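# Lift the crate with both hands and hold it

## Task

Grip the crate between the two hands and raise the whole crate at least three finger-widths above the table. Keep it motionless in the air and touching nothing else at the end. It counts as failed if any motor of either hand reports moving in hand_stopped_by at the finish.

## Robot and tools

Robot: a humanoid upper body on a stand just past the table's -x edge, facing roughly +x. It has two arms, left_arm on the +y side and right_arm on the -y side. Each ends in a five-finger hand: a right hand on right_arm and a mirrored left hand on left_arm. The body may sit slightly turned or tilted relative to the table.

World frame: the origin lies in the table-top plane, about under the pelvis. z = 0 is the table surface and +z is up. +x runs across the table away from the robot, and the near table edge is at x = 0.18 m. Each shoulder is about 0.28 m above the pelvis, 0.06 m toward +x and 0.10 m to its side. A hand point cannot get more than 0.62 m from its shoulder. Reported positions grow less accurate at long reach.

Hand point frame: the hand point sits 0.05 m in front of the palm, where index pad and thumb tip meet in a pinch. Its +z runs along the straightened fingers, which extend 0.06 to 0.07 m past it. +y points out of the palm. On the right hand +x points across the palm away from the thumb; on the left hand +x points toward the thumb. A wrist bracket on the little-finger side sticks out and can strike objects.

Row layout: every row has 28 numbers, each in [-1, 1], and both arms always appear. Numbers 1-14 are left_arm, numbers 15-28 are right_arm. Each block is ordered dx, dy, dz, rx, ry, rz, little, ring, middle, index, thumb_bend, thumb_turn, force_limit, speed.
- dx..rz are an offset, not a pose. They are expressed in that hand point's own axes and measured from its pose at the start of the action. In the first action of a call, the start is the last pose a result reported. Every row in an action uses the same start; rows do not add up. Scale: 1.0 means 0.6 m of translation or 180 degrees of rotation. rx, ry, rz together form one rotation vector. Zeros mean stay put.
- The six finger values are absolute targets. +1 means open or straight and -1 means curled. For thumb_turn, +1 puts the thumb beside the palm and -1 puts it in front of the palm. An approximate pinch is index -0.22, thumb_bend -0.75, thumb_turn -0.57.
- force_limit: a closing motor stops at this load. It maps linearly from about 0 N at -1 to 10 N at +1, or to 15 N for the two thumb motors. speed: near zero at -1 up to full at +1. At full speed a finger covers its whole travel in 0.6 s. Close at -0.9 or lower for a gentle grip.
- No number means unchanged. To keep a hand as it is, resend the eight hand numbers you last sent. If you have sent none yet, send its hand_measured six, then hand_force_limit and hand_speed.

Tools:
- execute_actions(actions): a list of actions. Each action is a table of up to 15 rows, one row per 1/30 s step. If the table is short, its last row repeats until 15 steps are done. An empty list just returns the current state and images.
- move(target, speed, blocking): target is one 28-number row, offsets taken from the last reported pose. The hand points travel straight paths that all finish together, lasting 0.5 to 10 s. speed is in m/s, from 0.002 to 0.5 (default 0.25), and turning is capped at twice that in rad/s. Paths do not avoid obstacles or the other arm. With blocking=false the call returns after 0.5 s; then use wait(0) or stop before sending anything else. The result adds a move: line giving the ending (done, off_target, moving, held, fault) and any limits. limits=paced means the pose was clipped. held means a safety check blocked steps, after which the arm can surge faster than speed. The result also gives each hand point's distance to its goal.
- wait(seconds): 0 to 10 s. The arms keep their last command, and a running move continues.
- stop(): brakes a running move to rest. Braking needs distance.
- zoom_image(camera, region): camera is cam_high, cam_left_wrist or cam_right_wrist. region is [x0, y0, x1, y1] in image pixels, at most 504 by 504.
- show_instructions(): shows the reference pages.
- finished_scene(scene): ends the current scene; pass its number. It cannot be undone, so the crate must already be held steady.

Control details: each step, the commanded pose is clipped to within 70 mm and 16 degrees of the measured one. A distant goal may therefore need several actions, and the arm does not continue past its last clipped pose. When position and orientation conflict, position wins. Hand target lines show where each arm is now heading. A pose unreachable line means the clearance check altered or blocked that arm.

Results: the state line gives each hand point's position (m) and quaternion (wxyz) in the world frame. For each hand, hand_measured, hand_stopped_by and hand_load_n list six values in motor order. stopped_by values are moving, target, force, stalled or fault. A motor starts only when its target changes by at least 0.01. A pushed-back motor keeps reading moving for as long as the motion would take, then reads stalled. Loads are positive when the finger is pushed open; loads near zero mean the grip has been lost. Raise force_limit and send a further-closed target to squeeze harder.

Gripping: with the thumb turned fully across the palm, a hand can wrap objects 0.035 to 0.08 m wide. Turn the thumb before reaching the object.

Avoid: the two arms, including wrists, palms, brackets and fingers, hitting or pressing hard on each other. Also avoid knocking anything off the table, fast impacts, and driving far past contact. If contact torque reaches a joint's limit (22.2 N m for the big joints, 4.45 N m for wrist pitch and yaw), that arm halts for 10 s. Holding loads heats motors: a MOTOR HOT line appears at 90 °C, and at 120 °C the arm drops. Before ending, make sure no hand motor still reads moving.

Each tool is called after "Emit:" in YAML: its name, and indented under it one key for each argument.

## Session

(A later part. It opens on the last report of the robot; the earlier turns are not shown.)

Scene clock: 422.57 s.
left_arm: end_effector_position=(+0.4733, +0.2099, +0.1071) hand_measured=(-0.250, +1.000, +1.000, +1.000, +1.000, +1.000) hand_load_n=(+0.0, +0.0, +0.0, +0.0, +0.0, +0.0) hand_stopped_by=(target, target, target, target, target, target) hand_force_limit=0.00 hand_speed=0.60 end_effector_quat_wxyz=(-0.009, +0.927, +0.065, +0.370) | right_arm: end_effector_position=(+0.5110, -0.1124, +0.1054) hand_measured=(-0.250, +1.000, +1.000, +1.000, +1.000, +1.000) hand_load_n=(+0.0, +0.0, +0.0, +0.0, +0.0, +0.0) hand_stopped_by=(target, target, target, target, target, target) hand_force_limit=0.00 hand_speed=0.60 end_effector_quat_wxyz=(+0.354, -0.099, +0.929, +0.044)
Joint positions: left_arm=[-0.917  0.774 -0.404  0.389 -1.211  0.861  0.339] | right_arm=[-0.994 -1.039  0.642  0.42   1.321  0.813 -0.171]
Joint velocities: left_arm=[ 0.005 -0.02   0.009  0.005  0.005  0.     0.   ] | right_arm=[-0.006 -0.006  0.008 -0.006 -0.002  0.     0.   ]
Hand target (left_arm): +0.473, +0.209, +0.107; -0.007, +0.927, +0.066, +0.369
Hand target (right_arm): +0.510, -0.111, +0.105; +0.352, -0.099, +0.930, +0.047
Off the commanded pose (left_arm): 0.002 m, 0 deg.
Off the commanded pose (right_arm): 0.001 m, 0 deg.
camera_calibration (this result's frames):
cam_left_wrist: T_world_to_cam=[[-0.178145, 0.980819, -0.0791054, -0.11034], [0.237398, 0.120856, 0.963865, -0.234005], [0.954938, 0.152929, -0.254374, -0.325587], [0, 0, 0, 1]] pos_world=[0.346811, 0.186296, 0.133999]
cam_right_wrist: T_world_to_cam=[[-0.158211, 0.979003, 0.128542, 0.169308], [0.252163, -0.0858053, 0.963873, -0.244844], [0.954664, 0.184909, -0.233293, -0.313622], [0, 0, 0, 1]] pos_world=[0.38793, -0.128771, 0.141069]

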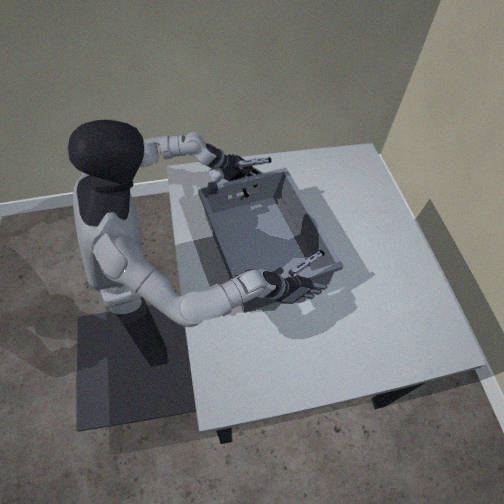

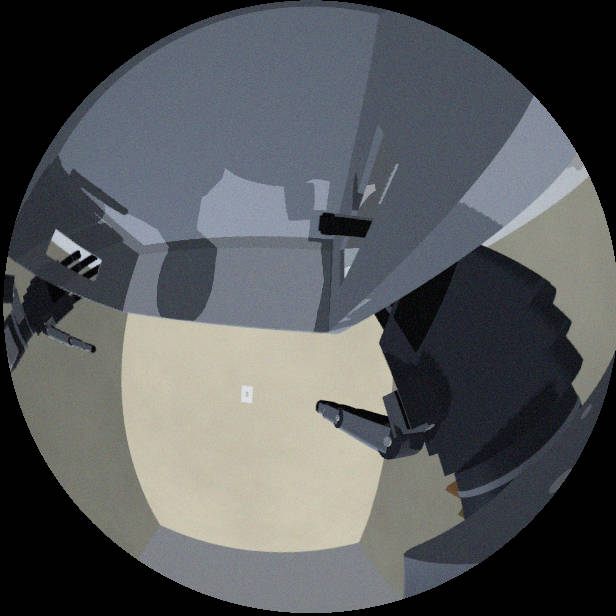

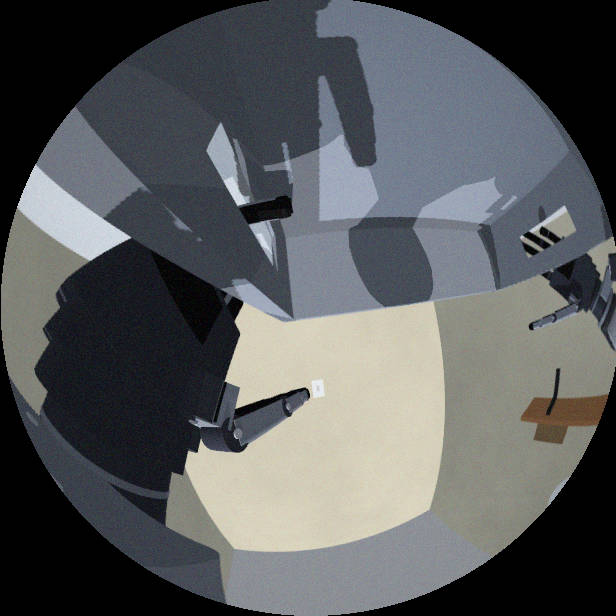

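Emit:
execute_actions:
  actions: []

Scene clock: 441.27 s.
left_arm: end_effector_position=(+0.4733, +0.2099, +0.1071) hand_measured=(-0.250, +1.000, +1.000, +1.000, +1.000, +1.000) hand_load_n=(+0.0, +0.0, +0.0, +0.0, +0.0, +0.0) hand_stopped_by=(target, target, target, target, target, target) hand_force_limit=0.00 hand_speed=0.60 end_effector_quat_wxyz=(-0.009, +0.927, +0.065, +0.370) | right_arm: end_effector_position=(+0.5110, -0.1124, +0.1054) hand_measured=(-0.250, +1.000, +1.000, +1.000, +1.000, +1.000) hand_load_n=(+0.0, +0.0, +0.0, +0.0, +0.0, +0.0) hand_stopped_by=(target, target, target, target, target, target) hand_force_limit=0.00 hand_speed=0.60 end_effector_quat_wxyz=(+0.354, -0.099, +0.929, +0.044)
Joint positions: left_arm=[-0.917  0.774 -0.404  0.389 -1.211  0.861  0.339] | right_arm=[-0.994 -1.039  0.642  0.42   1.321  0.813 -0.171]
Joint velocities: left_arm=[-0.012  0.002  0.003  0.    -0.005  0.     0.   ] | right_arm=[ 0.003  0.005  0.014 -0.002  0.002  0.     0.   ]
Hand target (left_arm): +0.473, +0.209, +0.107; -0.007, +0.927, +0.066, +0.369
Hand target (right_arm): +0.510, -0.111, +0.105; +0.352, -0.099, +0.930, +0.047
Off the commanded pose (left_arm): 0.002 m, 0 deg.
Off the commanded pose (right_arm): 0.001 m, 0 deg.
camera_calibration (this result's frames):
cam_left_wrist: T_world_to_cam=[[-0.178154, 0.980819, -0.0790951, -0.11034], [0.237406, 0.12085, 0.963864, -0.234005], [0.954934, 0.152938, -0.254382, -0.325586], [0, 0, 0, 1]] pos_world=[0.34681, 0.186297, 0.133999]
cam_right_wrist: T_world_to_cam=[[-0.158204, 0.979004, 0.128539, 0.169307], [0.252175, -0.0858014, 0.96387, -0.244846], [0.954662, 0.184902, -0.233306, -0.313619], [0, 0, 0, 1]] pos_world=[0.387929, -0.128772, 0.141068]

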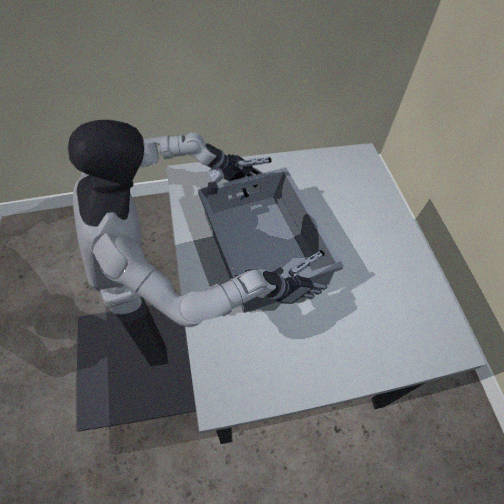

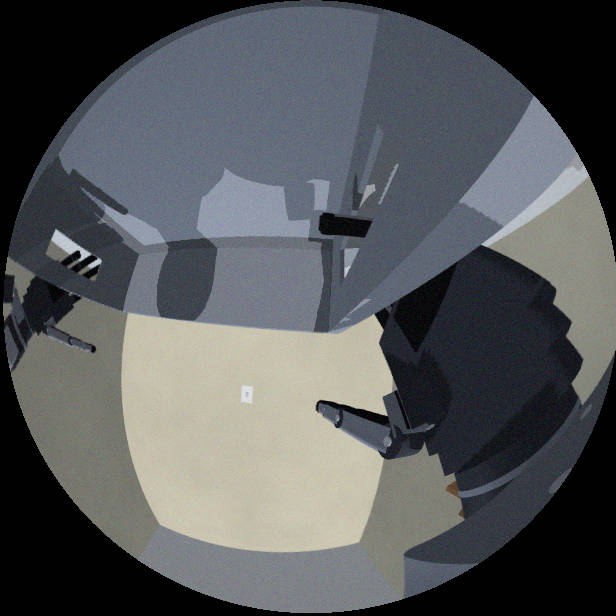

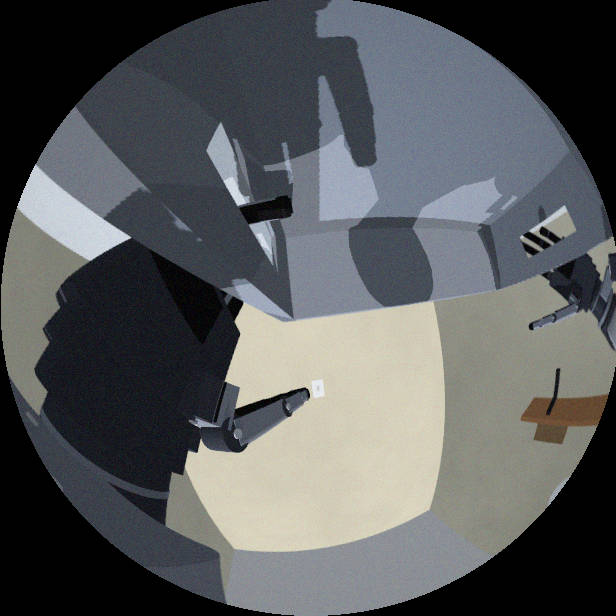

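Emit:
execute_actions:
  actions:
    - [ [0.0002,0.0002,-0.0002,0,0,0,-0.25,1,1,1,1,1,-0.5,-0.6, -0.0002,0.0002,-0.0002,0,0,0,-0.25,1,1,1,1,1,-0.5,-0.6], [0.0007,0.0010,-0.0007,0,0,0,-0.25,1,1,1,1,1,-0.5,-0.6, -0.0007,0.0010,-0.0008,0,0,0,-0.25,1,1,1,1,1,-0.5,-0.6], [0.0015,0.0022,-0.0016,0,0,0,-0.25,1,1,1,1,1,-0.5,-0.6, -0.0015,0.0022,-0.0016,0,0,0,-0.25,1,1,1,1,1,-0.5,-0.6], [0.0026,0.0038,-0.0027,0,0,0,-0.25,1,1,1,1,1,-0.5,-0.6, -0.0025,0.0038,-0.0028,0,0,0,-0.25,1,1,1,1,1,-0.5,-0.6], [0.0038,0.0056,-0.0040,0,0,0,-0.25,1,1,1,1,1,-0.5,-0.6, -0.0037,0.0056,-0.0042,0,0,0,-0.25,1,1,1,1,1,-0.5,-0.6], [0.0052,0.0075,-0.0055,0,0,0,-0.25,1,1,1,1,1,-0.5,-0.6, -0.0050,0.0075,-0.0056,0,0,0,-0.25,1,1,1,1,1,-0.5,-0.6], [0.0065,0.0094,-0.0069,0,0,0,-0.25,1,1,1,1,1,-0.5,-0.6, -0.0063,0.0094,-0.0070,0,0,0,-0.25,1,1,1,1,1,-0.5,-0.6], [0.0077,0.0113,-0.0082,0,0,0,-0.25,1,1,1,1,1,-0.5,-0.6, -0.0075,0.0113,-0.0084,0,0,0,-0.25,1,1,1,1,1,-0.5,-0.6], [0.0088,0.0128,-0.0093,0,0,0,-0.25,1,1,1,1,1,-0.5,-0.6, -0.0085,0.0128,-0.0096,0,0,0,-0.25,1,1,1,1,1,-0.5,-0.6], [0.0096,0.0140,-0.0102,0,0,0,-0.25,1,1,1,1,1,-0.5,-0.6, -0.0093,0.0140,-0.0104,0,0,0,-0.25,1,1,1,1,1,-0.5,-0.6], [0.0101,0.0147,-0.0107,0,0,0,-0.25,1,1,1,1,1,-0.5,-0.6, -0.0098,0.0147,-0.0110,0,0,0,-0.25,1,1,1,1,1,-0.5,-0.6], [0.0103,0.0150,-0.0109,0,0,0,-0.25,1,1,1,1,1,-0.5,-0.6, -0.0100,0.0150,-0.0112,0,0,0,-0.25,1,1,1,1,1,-0.5,-0.6] ]

Scene clock: 499.13 s.
left_arm: end_effector_position=(+0.4749, +0.2025, +0.1162) hand_measured=(-0.250, +1.000, +1.000, +1.000, +1.000, +1.000) hand_load_n=(+0.0, +0.0, +0.0, +0.0, +0.0, +0.0) hand_stopped_by=(target, target, target, target, target, target) hand_force_limit=-0.50 hand_speed=-0.60 end_effector_quat_wxyz=(-0.011, +0.926, +0.066, +0.371) | right_arm: end_effector_position=(+0.5091, -0.1037, +0.1134) hand_measured=(-0.250, +1.000, +1.000, +1.000, +1.000, +1.000) hand_load_n=(+0.0, +0.0, +0.0, +0.0, +0.0, +0.0) hand_stopped_by=(target, target, target, target, target, target) hand_force_limit=-0.50 hand_speed=-0.60 end_effector_quat_wxyz=(+0.354, -0.101, +0.929, +0.043)
Joint positions: left_arm=[-0.931  0.767 -0.385  0.349 -1.25   0.9    0.408] | right_arm=[-1.002 -1.039  0.618  0.368  1.36   0.854 -0.24 ]
Joint velocities: left_arm=[0.005 0.003 0.012 0.011 0.    0.022 0.03 ] | right_arm=[-0.005 -0.005  0.005  0.    -0.002  0.02  -0.027]
Hand target (left_arm): +0.475, +0.201, +0.116; -0.009, +0.927, +0.066, +0.370
Hand target (right_arm): +0.509, -0.103, +0.114; +0.353, -0.101, +0.929, +0.044
Off the commanded pose (left_arm): 0.001 m, 0 deg.
Off the commanded pose (right_arm): 0.001 m, 0 deg.
camera_calibration (this result's frames):
cam_left_wrist: T_world_to_cam=[[-0.179675, 0.980746, -0.0765129, -0.101675], [0.235632, 0.118422, 0.9646, -0.240996], [0.955089, 0.155286, -0.252373, -0.324421], [0, 0, 0, 1]] pos_world=[0.348368, 0.178635, 0.142811]
cam_right_wrist: T_world_to_cam=[[-0.161228, 0.979006, 0.124713, 0.161428], [0.251079, -0.08152, 0.964528, -0.250426], [0.954445, 0.186822, -0.232665, -0.31124], [0, 0, 0, 1]] pos_world=[0.385964, -0.120307, 0.148996]

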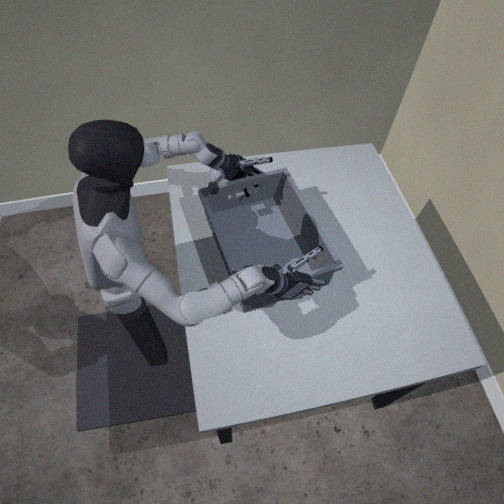

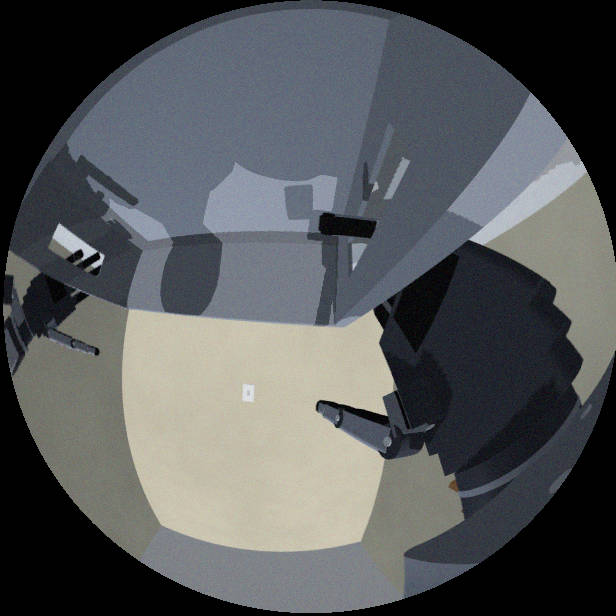

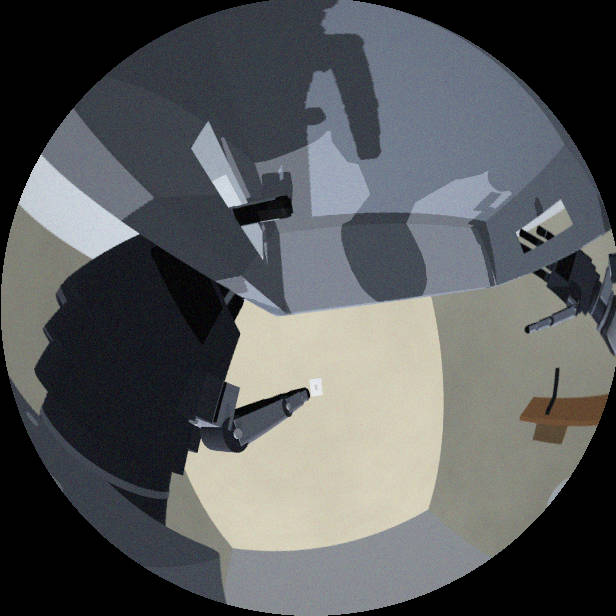

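Emit:
zoom_image:
  camera: "cam_right_wrist"
  region: [490, 170, 616, 296]

Emit:
zoom_image:
  camera: "cam_left_wrist"
  region: [10, 200, 136, 326]

Emit:
zoom_image:
  camera: "cam_high"
  region: [170, 130, 370, 330]

Region (490, 170, 616, 296) of cam_right_wrist's 616x616 image, scaled by 4.000, with more detail than that image has.

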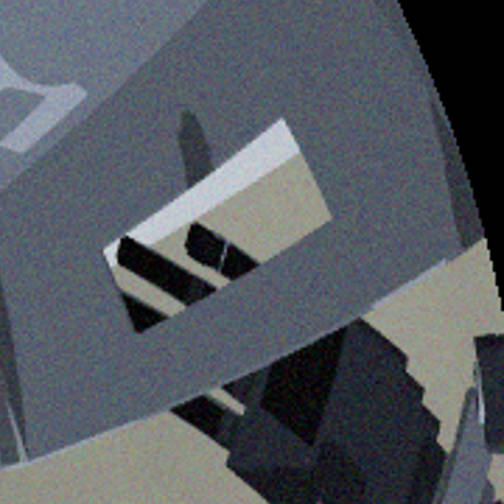

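Region (10, 200, 136, 326) of cam_left_wrist's 616x616 image, scaled by 4.000, with more detail than that image has.

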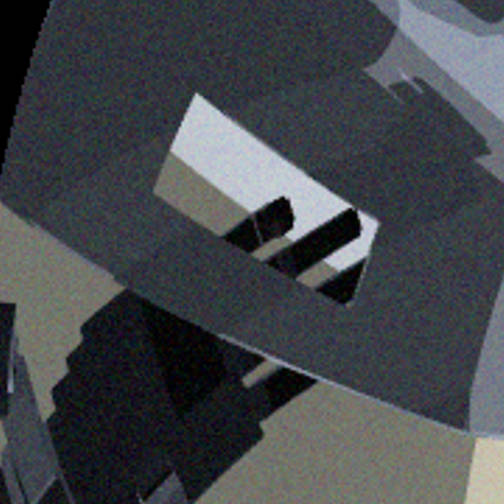

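Region (170, 130, 370, 330) of cam_high's 504x504 image, scaled by 2.520, with more detail than that image has.

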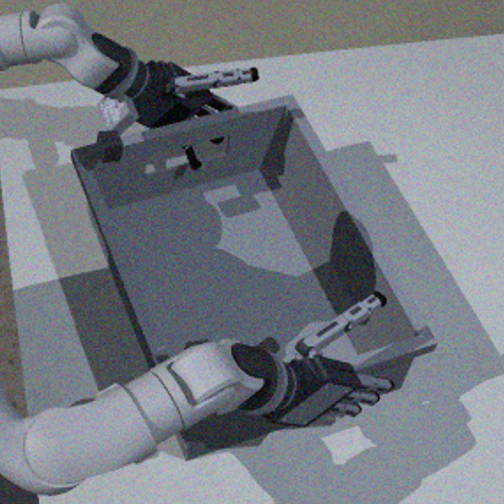

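Emit:
execute_actions:
  actions:
    - [ [0,0.0015,0,0,0,0,-0.25,1,1,1,1,1,-0.5,-0.4, -0.0005,0.0012,-0.0006,0,0,0,-0.25,1,1,1,1,1,-0.5,-0.4], [0.0001,0.0024,-0.0001,0,0,0,-0.25,1,1,1,1,1,-0.5,-0.4, -0.0006,0.0021,-0.0007,0,0,0,-0.25,1,1,1,1,1,-0.5,-0.4], [0.0002,0.0037,-0.0002,0,0,0,-0.25,0,1,1,1,1,-0.5,-0.4, -0.0007,0.0034,-0.0008,0,0,0,-0.25,0,1,1,1,1,-0.5,-0.4], [0.0004,0.0052,-0.0004,0,0,0,-0.25,0,1,1,1,1,-0.5,-0.4, -0.0009,0.0050,-0.0010,0,0,0,-0.25,0,1,1,1,1,-0.5,-0.4], [0.0005,0.0069,-0.0006,0,0,0,-0.45,0,1,1,1,1,-0.5,-0.4, -0.0010,0.0067,-0.0012,0,0,0,-0.45,0,1,1,1,1,-0.5,-0.4], [0.0007,0.0087,-0.0008,0,0,0,-0.45,0,1,1,1,1,-0.5,-0.4, -0.0012,0.0085,-0.0014,0,0,0,-0.45,0,1,1,1,1,-0.5,-0.4], [0.0009,0.0104,-0.0009,0,0,0,-0.45,0,1,1,1,1,-0.5,-0.4, -0.0014,0.0103,-0.0016,0,0,0,-0.45,0,1,1,1,1,-0.5,-0.4], [0.0010,0.0119,-0.0011,0,0,0,-0.45,0,0.5,0.5,1,1,-0.5,-0.4, -0.0015,0.0118,-0.0017,0,0,0,-0.45,0,0.5,0.5,1,1,-0.5,-0.4], [0.0011,0.0132,-0.0012,0,0,0,-0.45,0,0.5,0.5,1,1,-0.5,-0.4, -0.0016,0.0132,-0.0018,0,0,0,-0.45,0,0.5,0.5,1,1,-0.5,-0.4], [0.0011,0.0142,-0.0012,0,0,0,-0.45,0,0.5,0.5,1,1,-0.5,-0.4, -0.0017,0.0142,-0.0019,0,0,0,-0.45,0,0.5,0.5,1,1,-0.5,-0.4], [0.0011,0.0148,-0.0012,0,0,0,-0.45,0,0.5,0.5,1,1,-0.5,-0.4, -0.0017,0.0148,-0.0019,0,0,0,-0.45,0,0.5,0.5,1,1,-0.5,-0.4], [0.0011,0.0150,-0.0012,0,0,0,-0.45,0,0.5,0.5,1,1,-0.5,-0.4, -0.0017,0.0150,-0.0019,0,0,0,-0.45,0,0.5,0.5,1,1,-0.5,-0.4] ]

Scene clock: 563.93 s.
left_arm: end_effector_position=(+0.4754, +0.2022, +0.1148) hand_measured=(-0.450, +0.704, +0.836, +0.836, +1.000, +1.000) hand_load_n=(+0.0, +0.5, +0.0, +0.0, +0.0, +0.0) hand_stopped_by=(moving, force, moving, moving, target, target) hand_force_limit=-0.50 hand_speed=-0.40 end_effector_quat_wxyz=(-0.024, +0.926, +0.070, +0.369) | right_arm: end_effector_position=(+0.5098, -0.1034, +0.1138) hand_measured=(-0.450, +0.670, +0.836, +0.836, +1.000, +1.000) hand_load_n=(+0.0, +2.5, +0.0, +0.0, +0.0, +0.0) hand_stopped_by=(moving, force, moving, moving, target, target) hand_force_limit=-0.50 hand_speed=-0.40 end_effector_quat_wxyz=(+0.356, -0.098, +0.929, +0.029)
Joint positions: left_arm=[-0.932  0.751 -0.38   0.335 -1.258  0.908  0.466] | right_arm=[-1.    -1.032  0.609  0.342  1.376  0.865 -0.305]
Joint velocities: left_arm=[0.    0.009 0.014 0.032 0.005 0.    0.126] | right_arm=[ 0.003 -0.015 -0.009  0.005  0.003  0.    -0.077]
Hand target (left_arm): +0.476, +0.194, +0.117; -0.011, +0.926, +0.066, +0.371
Hand target (right_arm): +0.507, -0.095, +0.115; +0.354, -0.102, +0.929, +0.043
Off the commanded pose (left_arm): 0.009 m, 2 deg.
Off the commanded pose (right_arm): 0.009 m, 2 deg.
camera_calibration (this result's frames):
cam_left_wrist: T_world_to_cam=[[-0.197714, 0.978695, -0.0553608, -0.0947759], [0.23848, 0.102802, 0.965691, -0.238027], [0.950808, 0.177728, -0.253725, -0.327593], [0, 0, 0, 1]] pos_world=[0.349505, 0.175449, 0.141495]
cam_right_wrist: T_world_to_cam=[[-0.146079, 0.984187, 0.100181, 0.156824], [0.243987, -0.0622967, 0.967776, -0.245752], [0.958713, 0.165814, -0.231028, -0.31643], [0, 0, 0, 1]] pos_world=[0.386235, -0.117185, 0.149018]

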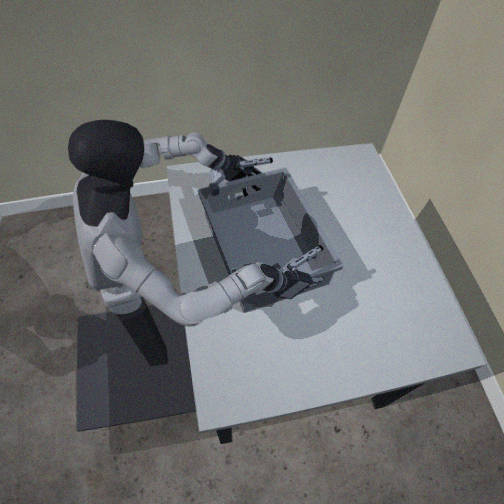

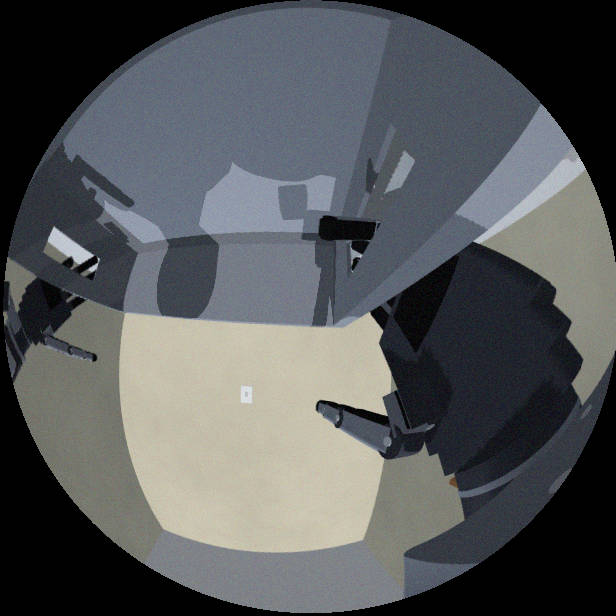

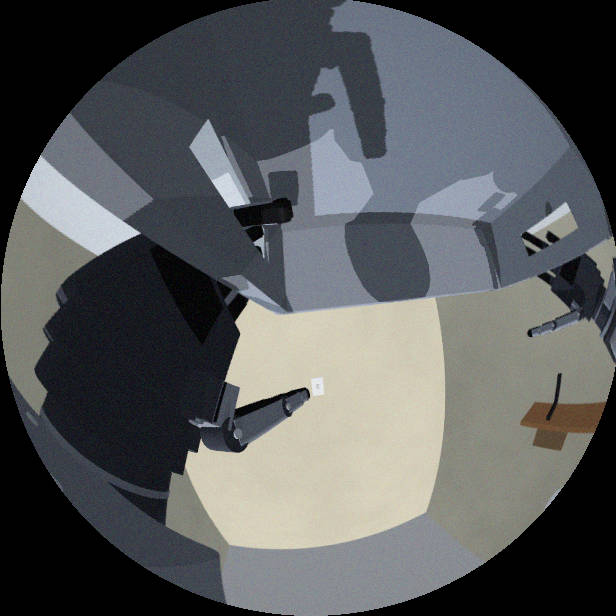

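Emit:
execute_actions:
  actions: []

Emit:
zoom_image:
  camera: "cam_right_wrist"
  region: [490, 170, 616, 296]

Emit:
zoom_image:
  camera: "cam_left_wrist"
  region: [10, 200, 136, 326]

Scene clock: 568.57 s.
left_arm: end_effector_position=(+0.4729, +0.2116, +0.1098) hand_measured=(-0.450, +0.704, +0.570, +0.538, +1.000, +1.000) hand_load_n=(+0.0, +0.0, +0.0, +2.0, +0.0, +0.0) hand_stopped_by=(target, force, force, force, target, target) hand_force_limit=-0.50 hand_speed=-0.40 end_effector_quat_wxyz=(-0.037, +0.928, +0.076, +0.363) | right_arm: end_effector_position=(+0.5101, -0.1089, +0.1115) hand_measured=(-0.450, +0.670, +0.638, +0.738, +1.000, +1.000) hand_load_n=(+0.0, +0.0, +2.5, +0.0, +0.0, +0.0) hand_stopped_by=(target, force, force, force, target, target) hand_force_limit=-0.50 hand_speed=-0.40 end_effector_quat_wxyz=(+0.354, -0.094, +0.930, +0.021)
Joint positions: left_arm=[-0.924  0.759 -0.379  0.343 -1.254  0.911  0.478] | right_arm=[-0.996 -1.037  0.608  0.346  1.374  0.867 -0.313]
Joint velocities: left_arm=[ 0.002 -0.005 -0.002  0.002 -0.005  0.     0.   ] | right_arm=[-0.015  0.014 -0.003  0.005  0.002  0.     0.   ]
Hand target (left_arm): +0.476, +0.194, +0.117; -0.011, +0.926, +0.066, +0.371
Hand target (right_arm): +0.507, -0.095, +0.115; +0.354, -0.102, +0.929, +0.043
Off the commanded pose (left_arm): 0.020 m, 3 deg.
Off the commanded pose (right_arm): 0.015 m, 3 deg.
camera_calibration (this result's frames):
cam_left_wrist: T_world_to_cam=[[-0.219062, 0.975115, -0.0341012, -0.0963151], [0.25058, 0.0900026, 0.963903, -0.236426], [0.942985, 0.202609, -0.264061, -0.328567], [0, 0, 0, 1]] pos_world=[0.347979, 0.181768, 0.137846]
cam_right_wrist: T_world_to_cam=[[-0.133117, 0.987132, 0.0886014, 0.157532], [0.246444, -0.0536213, 0.967672, -0.244251], [0.959971, 0.150649, -0.236135, -0.318055], [0, 0, 0, 1]] pos_world=[0.386488, -0.120687, 0.147293]

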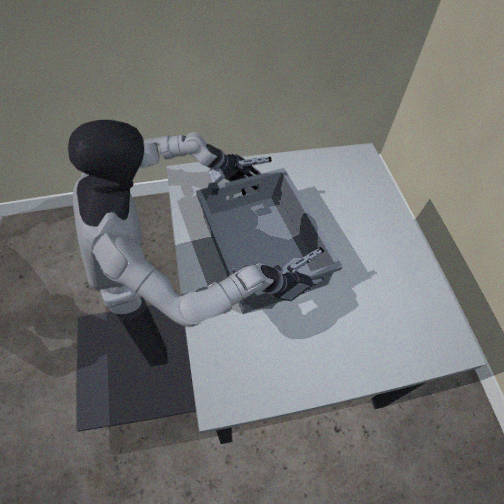

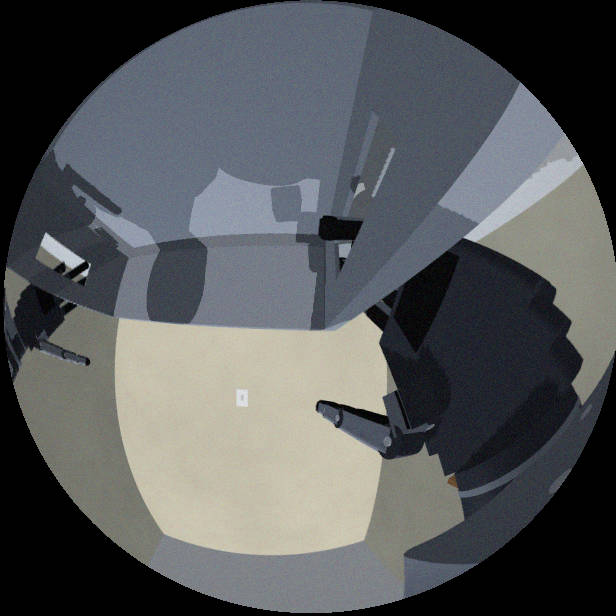

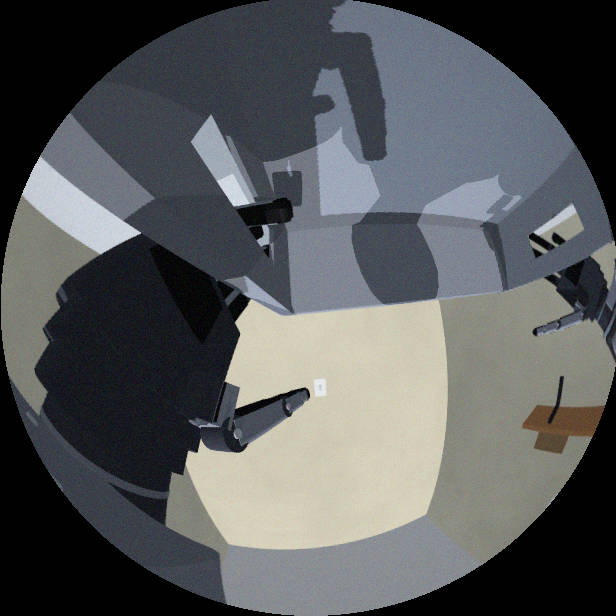

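Region (490, 170, 616, 296) of cam_right_wrist's 616x616 image, scaled by 4.000, with more detail than that image has.

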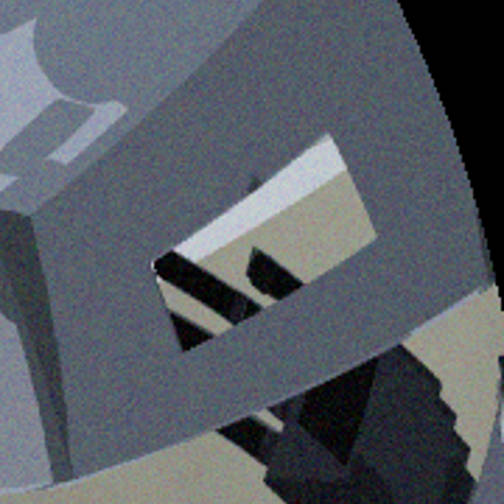

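Region (10, 200, 136, 326) of cam_left_wrist's 616x616 image, scaled by 4.000, with more detail than that image has.

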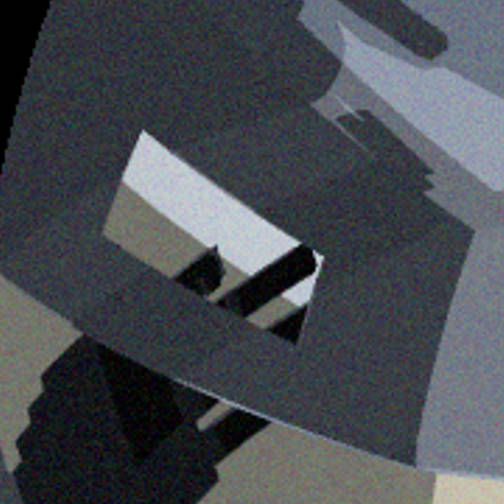

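Emit:
execute_actions:
  actions:
    - [ [0.0090,0.0303,-0.0095,-0.0180,0.0042,-0.0004,-0.45,0.78,0.8,0.8,1,1,-0.5,-0.3, -0.0040,0.0237,-0.0052,-0.0146,-0.0014,0.0008,-0.45,0.78,0.8,0.8,1,1,-0.5,-0.3], [0.0090,0.0303,-0.0095,-0.0180,0.0042,-0.0004,-0.45,0.78,0.8,0.8,1,1,-0.5,-0.3, -0.0040,0.0237,-0.0052,-0.0146,-0.0014,0.0008,-0.45,0.78,0.8,0.8,1,1,-0.5,-0.3], [0.0090,0.0303,-0.0095,-0.0180,0.0042,-0.0004,-0.45,0.78,0.8,0.8,1,1,-0.5,-0.3, -0.0040,0.0237,-0.0052,-0.0146,-0.0014,0.0008,-0.45,0.78,0.8,0.8,1,1,-0.5,-0.3], [0.0090,0.0303,-0.0095,-0.0180,0.0042,-0.0004,-0.45,0.78,0.8,0.8,1,1,-0.5,-0.3, -0.0040,0.0237,-0.0052,-0.0146,-0.0014,0.0008,-0.45,0.78,0.8,0.8,1,1,-0.5,-0.3], [0.0090,0.0303,-0.0095,-0.0180,0.0042,-0.0004,-0.45,0.78,0.8,0.8,1,1,-0.5,-0.3, -0.0040,0.0237,-0.0052,-0.0146,-0.0014,0.0008,-0.45,0.78,0.8,0.8,1,1,-0.5,-0.3], [0.0090,0.0303,-0.0095,-0.0180,0.0042,-0.0004,-0.45,0.78,0.8,0.8,1,1,-0.5,-0.3, -0.0040,0.0237,-0.0052,-0.0146,-0.0014,0.0008,-0.45,0.78,0.8,0.8,1,1,-0.5,-0.3], [0.0090,0.0303,-0.0095,-0.0180,0.0042,-0.0004,-0.45,0.78,0.8,0.8,1,1,-0.5,-0.3, -0.0040,0.0237,-0.0052,-0.0146,-0.0014,0.0008,-0.45,0.78,0.8,0.8,1,1,-0.5,-0.3], [0.0090,0.0303,-0.0095,-0.0180,0.0042,-0.0004,-0.45,0.78,0.8,0.8,1,1,-0.5,-0.3, -0.0040,0.0237,-0.0052,-0.0146,-0.0014,0.0008,-0.45,0.78,0.8,0.8,1,1,-0.5,-0.3], [0.0093,0.0305,-0.0099,-0.0180,0.0042,-0.0004,-0.45,0.78,0.8,0.8,1,1,-0.5,-0.3, -0.0043,0.0239,-0.0056,-0.0146,-0.0014,0.0008,-0.45,0.78,0.8,0.8,1,1,-0.5,-0.3], [0.0103,0.0312,-0.0109,-0.0180,0.0042,-0.0004,-0.45,0.78,0.8,0.8,1,1,-0.5,-0.3, -0.0053,0.0246,-0.0066,-0.0146,-0.0014,0.0008,-0.45,0.78,0.8,0.8,1,1,-0.5,-0.3], [0.0117,0.0322,-0.0123,-0.0180,0.0042,-0.0004,-0.45,0.78,0.8,0.8,1,1,-0.5,-0.3, -0.0066,0.0255,-0.0081,-0.0146,-0.0014,0.0008,-0.45,0.78,0.8,0.8,1,1,-0.5,-0.3], [0.0131,0.0333,-0.0140,-0.0180,0.0042,-0.0004,-0.45,0.78,0.8,0.8,1,1,-0.5,-0.3, -0.0080,0.0266,-0.0098,-0.0146,-0.0014,0.0008,-0.45,0.78,0.8,0.8,1,1,-0.5,-0.3], [0.0145,0.0343,-0.0154,-0.0180,0.0042,-0.0004,-0.45,0.78,0.8,0.8,1,1,-0.5,-0.3, -0.0093,0.0275,-0.0113,-0.0146,-0.0014,0.0008,-0.45,0.78,0.8,0.8,1,1,-0.5,-0.3], [0.0155,0.0350,-0.0164,-0.0180,0.0042,-0.0004,-0.45,0.78,0.8,0.8,1,1,-0.5,-0.3, -0.0103,0.0282,-0.0123,-0.0146,-0.0014,0.0008,-0.45,0.78,0.8,0.8,1,1,-0.5,-0.3], [0.0158,0.0352,-0.0168,-0.0180,0.0042,-0.0004,-0.45,0.78,0.8,0.8,1,1,-0.5,-0.3, -0.0106,0.0284,-0.0127,-0.0146,-0.0014,0.0008,-0.45,0.78,0.8,0.8,1,1,-0.5,-0.3] ]

Scene clock: 658.57 s.
left_arm: end_effector_position=(+0.4725, +0.2005, +0.1126) hand_measured=(-0.450, +0.780, +0.800, +0.800, +1.000, +1.000) hand_load_n=(+0.0, +0.0, +0.0, +1.0, +0.0, +0.0) hand_stopped_by=(target, target, target, target, target, target) hand_force_limit=-0.50 hand_speed=-0.30 end_effector_quat_wxyz=(-0.025, +0.930, +0.071, +0.361) | right_arm: end_effector_position=(+0.5074, -0.1037, +0.1131) hand_measured=(-0.450, +0.780, +0.800, +0.800, +1.000, +1.000) hand_load_n=(+0.0, +0.0, +0.0, +1.5, +0.0, +0.0) hand_stopped_by=(target, target, target, target, target, target) hand_force_limit=-0.50 hand_speed=-0.30 end_effector_quat_wxyz=(+0.350, -0.097, +0.931, +0.025)
Joint positions: left_arm=[-0.931  0.746 -0.371  0.327 -1.273  0.934  0.491] | right_arm=[-0.999 -1.032  0.598  0.33   1.389  0.89  -0.329]
Joint velocities: left_arm=[-0.018 -0.009  0.054 -0.044 -0.077  0.133  0.153] | right_arm=[-0.025 -0.011 -0.063 -0.071  0.075  0.149 -0.133]
Hand target (left_arm): +0.477, +0.191, +0.123; -0.011, +0.926, +0.067, +0.371
Hand target (right_arm): +0.506, -0.092, +0.121; +0.354, -0.103, +0.929, +0.042
Off the commanded pose (left_arm): 0.015 m, 2 deg.
Off the commanded pose (right_arm): 0.014 m, 2 deg.
MOTOR HOT: a motor of the left arm reached 90 °C. Now the hottest motor of the left arm, joint 1 (shoulder pitch), reports 98 °C. The temperature limit of the motors' drives, at which the controller stops that arm, is 120 °C. To cool a motor, set the load down, stop pushing, or move to a pose that needs little force.
camera_calibration (this result's frames):
cam_left_wrist: T_world_to_cam=[[-0.200276, 0.978373, -0.0517228, -0.0929755], [0.256431, 0.103298, 0.961027, -0.243125], [0.945586, 0.179207, -0.271573, -0.320883], [0, 0, 0, 1]] pos_world=[0.347146, 0.173584, 0.141698]
cam_right_wrist: T_world_to_cam=[[-0.140586, 0.985553, 0.0944467, 0.154874], [0.255656, -0.0560221, 0.965143, -0.249456], [0.956491, 0.159832, -0.244087, -0.312248], [0, 0, 0, 1]] pos_world=[0.384211, -0.116704, 0.149918]

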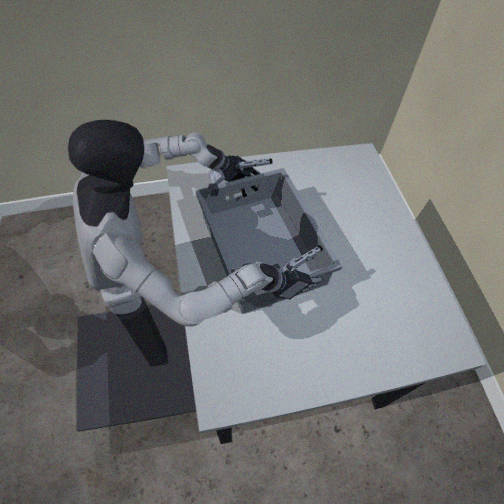

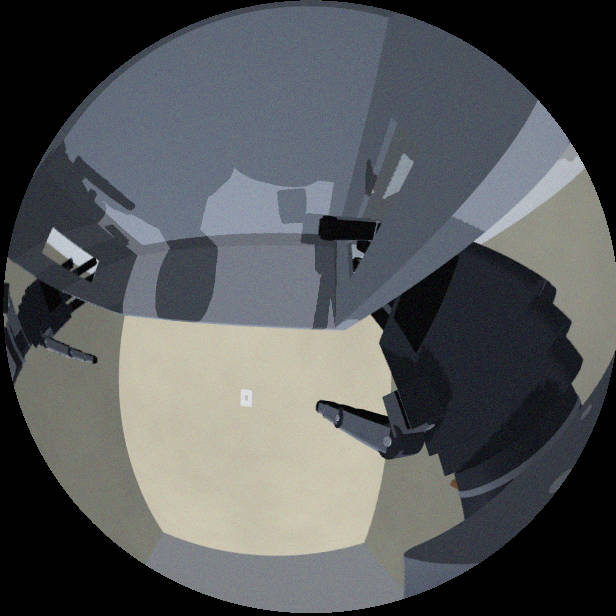

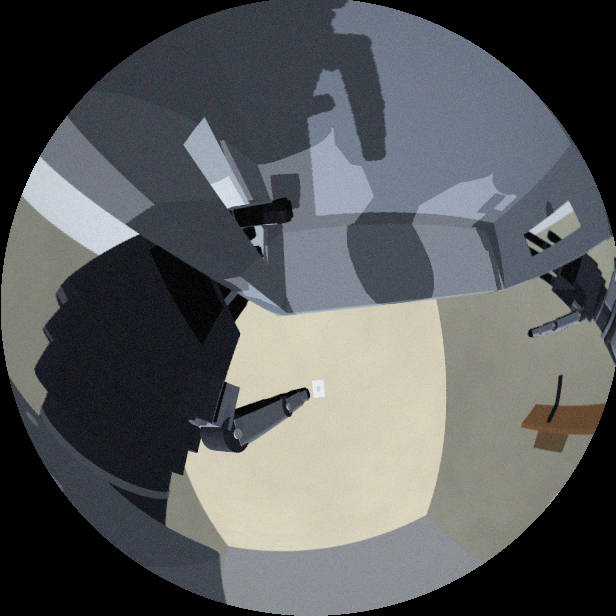

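Emit:
move:
  target: [0.126,0.021,-0.134,-0.010,0.006,0,-0.45,0.85,0.9,1,1,1,-0.5,0.2, -0.120,0.018,-0.136,-0.012,-0.003,0,-0.45,0.85,0.9,1,1,1,-0.5,0.2]
  speed: 0.1

Scene clock: 668.57 s.
left_arm: end_effector_position=(+0.4784, +0.1996, +0.2240) hand_measured=(-0.450, +0.850, +0.900, +1.000, +1.000, +1.000) hand_load_n=(+1.5, +0.0, +0.0, +0.0, +0.0, +0.0) hand_stopped_by=(target, target, target, target, target, target) hand_force_limit=-0.50 hand_speed=0.20 end_effector_quat_wxyz=(-0.019, +0.925, +0.082, +0.370) | right_arm: end_effector_position=(+0.5083, -0.1046, +0.2222) hand_measured=(-0.450, +0.850, +0.900, +1.000, +1.000, +1.000) hand_load_n=(+1.5, +0.0, +0.0, +0.0, +0.0, +0.0) hand_stopped_by=(target, target, target, target, target, target) hand_force_limit=-0.50 hand_speed=0.20 end_effector_quat_wxyz=(+0.360, -0.093, +0.928, +0.023)
Joint positions: left_arm=[-1.206  0.828 -0.189  0.338 -1.652  1.272  0.862] | right_arm=[-1.299 -1.129  0.466  0.335  1.656  1.267 -0.562]
Joint velocities: left_arm=[ 0.002  0.003  0.003  0.008 -0.003  0.011  0.005] | right_arm=[ 0.014  0.003 -0.014 -0.006 -0.008  0.012  0.   ]
Hand target (left_arm): +0.477, +0.185, +0.223; -0.005, +0.928, +0.067, +0.367
Hand target (right_arm): +0.503, -0.092, +0.221; +0.355, -0.106, +0.928, +0.038
Off the commanded pose (left_arm): 0.011 m, 2 deg.
Off the commanded pose (right_arm): 0.014 m, 3 deg.
MOTOR HOT: still on. Now the hottest motor of the left arm, joint 1 (shoulder pitch), reports 100 °C; a drive's own limit is 120 °C.
move: off_target (left_arm, right_arm)
camera_calibration (this result's frames):
cam_left_wrist: T_world_to_cam=[[-0.216147, 0.973573, -0.0737261, -0.0717096], [0.233085, 0.124781, 0.964417, -0.345442], [0.948131, 0.191272, -0.253897, -0.303613], [0, 0, 0, 1]] pos_world=[0.352882, 0.170992, 0.250777]
cam_right_wrist: T_world_to_cam=[[-0.132203, 0.986786, 0.0936785, 0.141639], [0.235374, -0.0605527, 0.970017, -0.346273], [0.962871, 0.150289, -0.224259, -0.294995], [0, 0, 0, 1]] pos_world=[0.384271, -0.1164, 0.256467]

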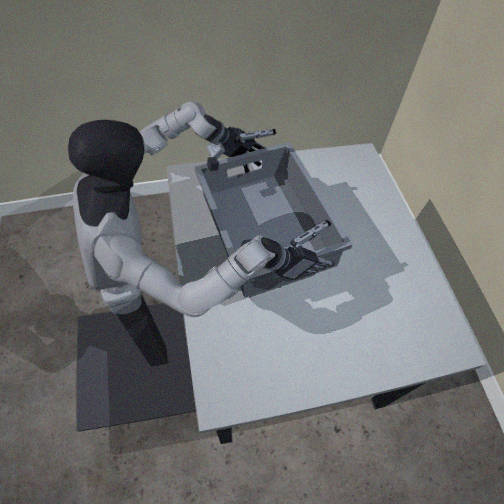

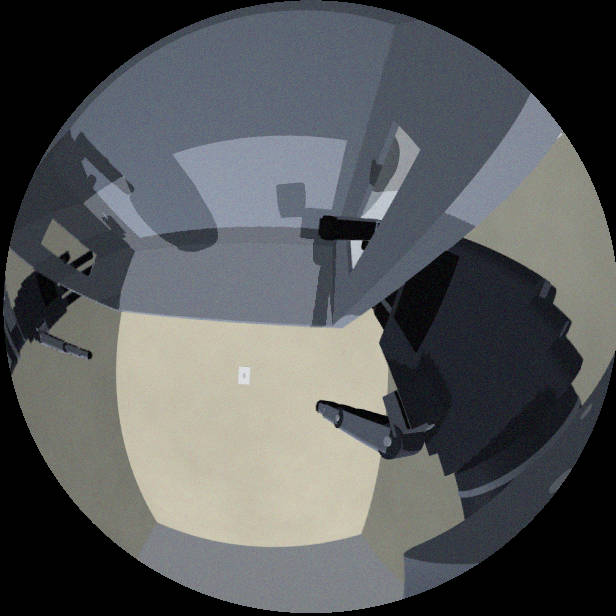

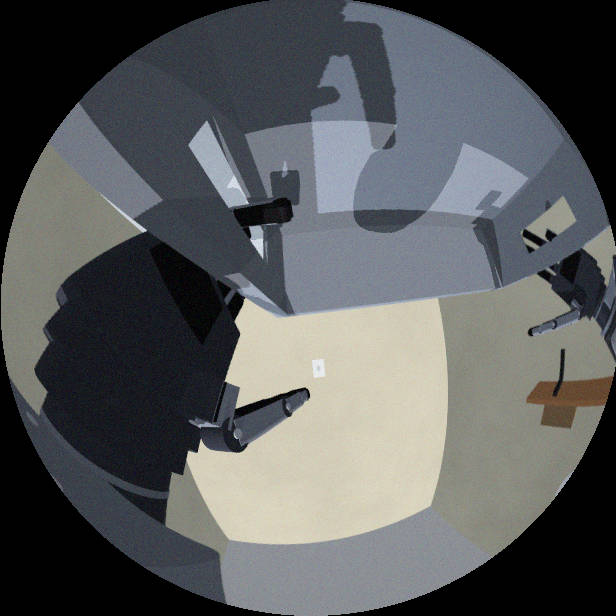

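The crate is up about 0.10 m and looks level. I'll check that it's holding still.

Emit:
execute_actions:
  actions: []

Scene clock: 670.83 s.
left_arm: end_effector_position=(+0.4783, +0.1996, +0.2239) hand_measured=(-0.450, +0.850, +0.900, +1.000, +1.000, +1.000) hand_load_n=(+1.5, +0.0, +0.0, +0.0, +0.0, +0.0) hand_stopped_by=(target, target, target, target, target, target) hand_force_limit=-0.50 hand_speed=0.20 end_effector_quat_wxyz=(-0.019, +0.925, +0.082, +0.370) | right_arm: end_effector_position=(+0.5082, -0.1046, +0.2221) hand_measured=(-0.450, +0.850, +0.900, +1.000, +1.000, +1.000) hand_load_n=(+1.5, +0.0, +0.0, +0.0, +0.0, +0.0) hand_stopped_by=(target, target, target, target, target, target) hand_force_limit=-0.50 hand_speed=0.20 end_effector_quat_wxyz=(+0.359, -0.093, +0.928, +0.023)
Joint positions: left_arm=[-1.206  0.828 -0.189  0.338 -1.652  1.272  0.862] | right_arm=[-1.299 -1.129  0.466  0.335  1.656  1.267 -0.562]
Joint velocities: left_arm=[ 0.009  0.    -0.002  0.008  0.003  0.     0.   ] | right_arm=[ 0.006 -0.005  0.006  0.009  0.     0.     0.   ]
Hand target (left_arm): +0.477, +0.185, +0.223; -0.005, +0.928, +0.067, +0.367
Hand target (right_arm): +0.503, -0.092, +0.221; +0.355, -0.106, +0.928, +0.038
Off the commanded pose (left_arm): 0.011 m, 2 deg.
Off the commanded pose (right_arm): 0.014 m, 3 deg.
MOTOR HOT: still on. Now the hottest motor of the left arm, joint 1 (shoulder pitch), reports 101 °C; a drive's own limit is 120 °C.
camera_calibration (this result's frames):
cam_left_wrist: T_world_to_cam=[[-0.216061, 0.973597, -0.0736658, -0.071773], [0.233536, 0.124789, 0.964307, -0.3455], [0.948039, 0.191145, -0.254332, -0.303399], [0, 0, 0, 1]] pos_world=[0.352813, 0.170986, 0.250717]
cam_right_wrist: T_world_to_cam=[[-0.132236, 0.98679, 0.0935948, 0.14168], [0.235778, -0.0603998, 0.969928, -0.346318], [0.962768, 0.150327, -0.224676, -0.294802], [0, 0, 0, 1]] pos_world=[0.384215, -0.116409, 0.256408]

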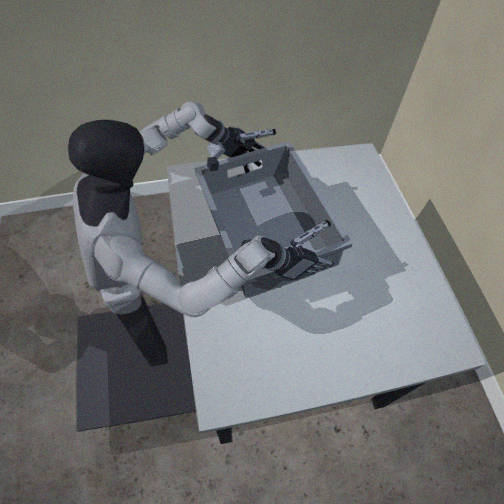

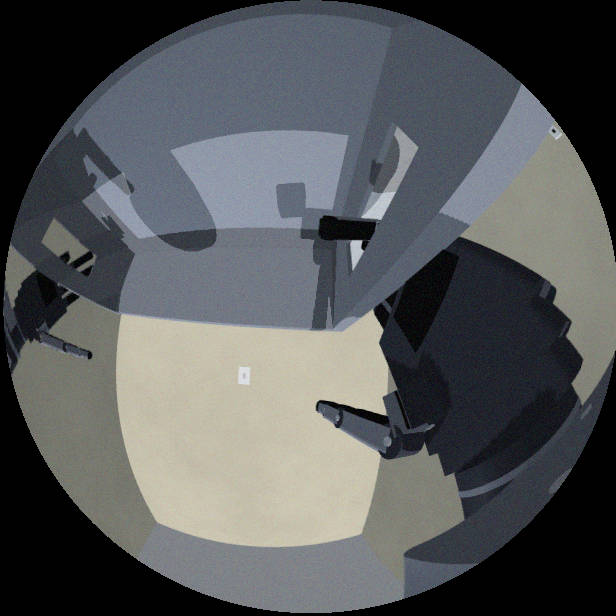

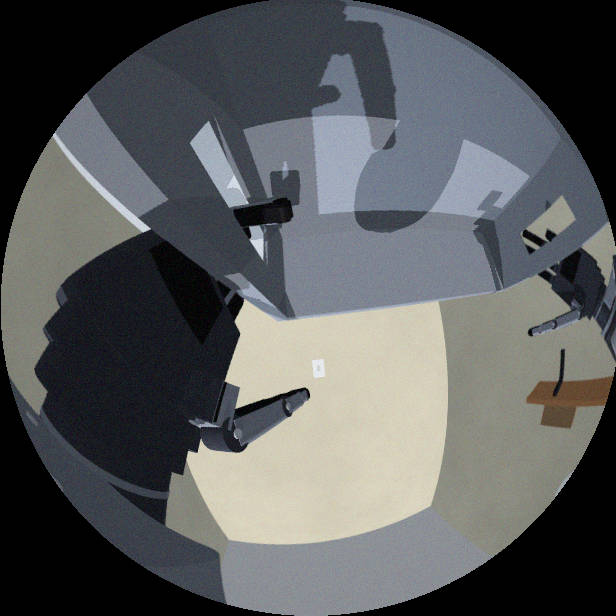

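Emit:
execute_actions:
  actions: []

Scene clock: 672.20 s.
left_arm: end_effector_position=(+0.4783, +0.1996, +0.2239) hand_measured=(-0.450, +0.850, +0.900, +1.000, +1.000, +1.000) hand_load_n=(+1.5, +0.0, +0.0, +0.0, +0.0, +0.0) hand_stopped_by=(target, target, target, target, target, target) hand_force_limit=-0.50 hand_speed=0.20 end_effector_quat_wxyz=(-0.019, +0.925, +0.082, +0.370) | right_arm: end_effector_position=(+0.5082, -0.1046, +0.2221) hand_measured=(-0.450, +0.850, +0.900, +1.000, +1.000, +1.000) hand_load_n=(+1.5, +0.0, +0.0, +0.0, +0.0, +0.0) hand_stopped_by=(target, target, target, target, target, target) hand_force_limit=-0.50 hand_speed=0.20 end_effector_quat_wxyz=(+0.359, -0.093, +0.928, +0.023)
Joint positions: left_arm=[-1.206  0.828 -0.189  0.338 -1.652  1.272  0.862] | right_arm=[-1.299 -1.129  0.466  0.335  1.656  1.267 -0.562]
Joint velocities: left_arm=[ 0.008 -0.008  0.002 -0.006  0.006  0.     0.   ] | right_arm=[ 0.    -0.002 -0.008  0.009 -0.008  0.     0.   ]
Hand target (left_arm): +0.477, +0.185, +0.223; -0.005, +0.928, +0.067, +0.367
Hand target (right_arm): +0.503, -0.092, +0.221; +0.355, -0.106, +0.928, +0.038
Off the commanded pose (left_arm): 0.011 m, 2 deg.
Off the commanded pose (right_arm): 0.014 m, 3 deg.
MOTOR HOT: still on. Now the hottest motor of the left arm, joint 1 (shoulder pitch), reports 101 °C; a drive's own limit is 120 °C.
camera_calibration (this result's frames):
cam_left_wrist: T_world_to_cam=[[-0.216063, 0.973597, -0.0736629, -0.0717731], [0.233537, 0.124787, 0.964307, -0.3455], [0.948039, 0.191149, -0.254332, -0.303399], [0, 0, 0, 1]] pos_world=[0.352813, 0.170986, 0.250717]
cam_right_wrist: T_world_to_cam=[[-0.132237, 0.986789, 0.0935972, 0.141679], [0.235779, -0.0604018, 0.969928, -0.346318], [0.962768, 0.150328, -0.224677, -0.294801], [0, 0, 0, 1]] pos_world=[0.384215, -0.116408, 0.256408]

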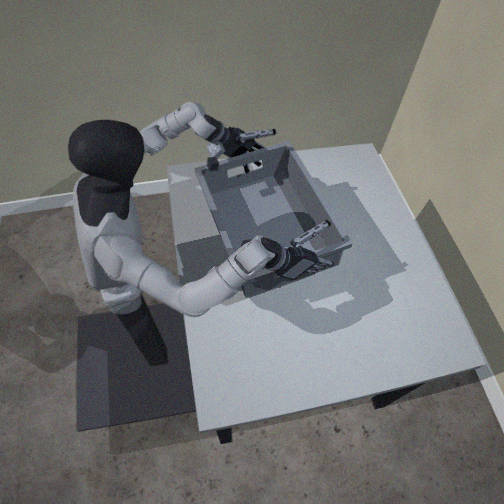

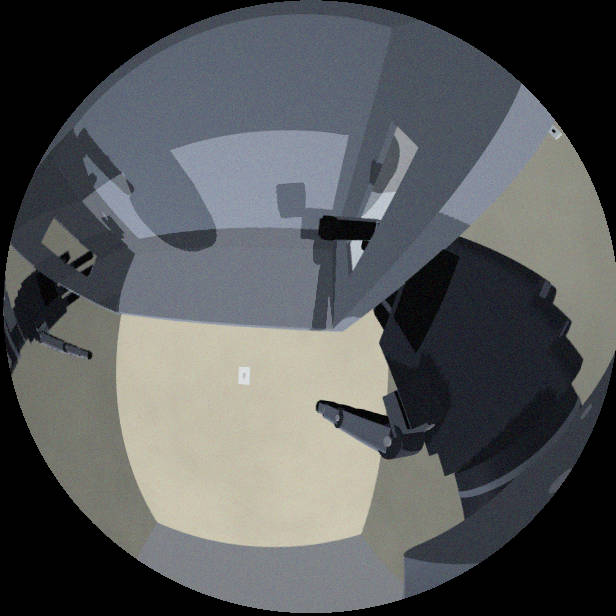

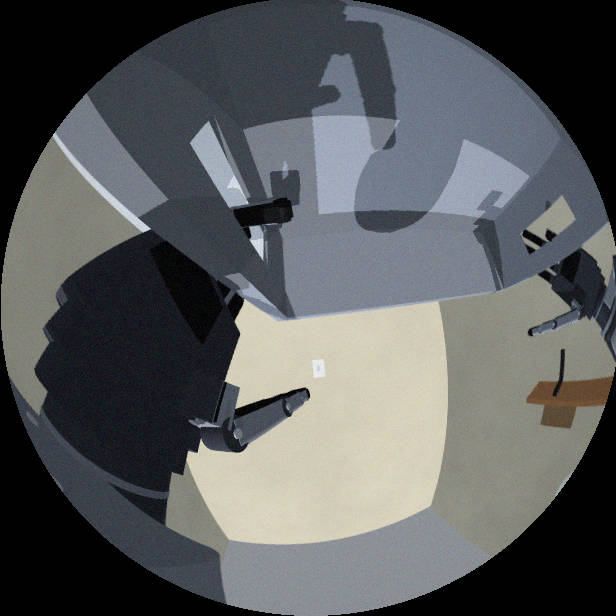

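The crate has settled with a slight tilt. Its lowest edge is about 0.09 m above the table, and no hand motor reads moving.

Emit:
finished_scene:
  scene: 2

The scene is finished: the task was done.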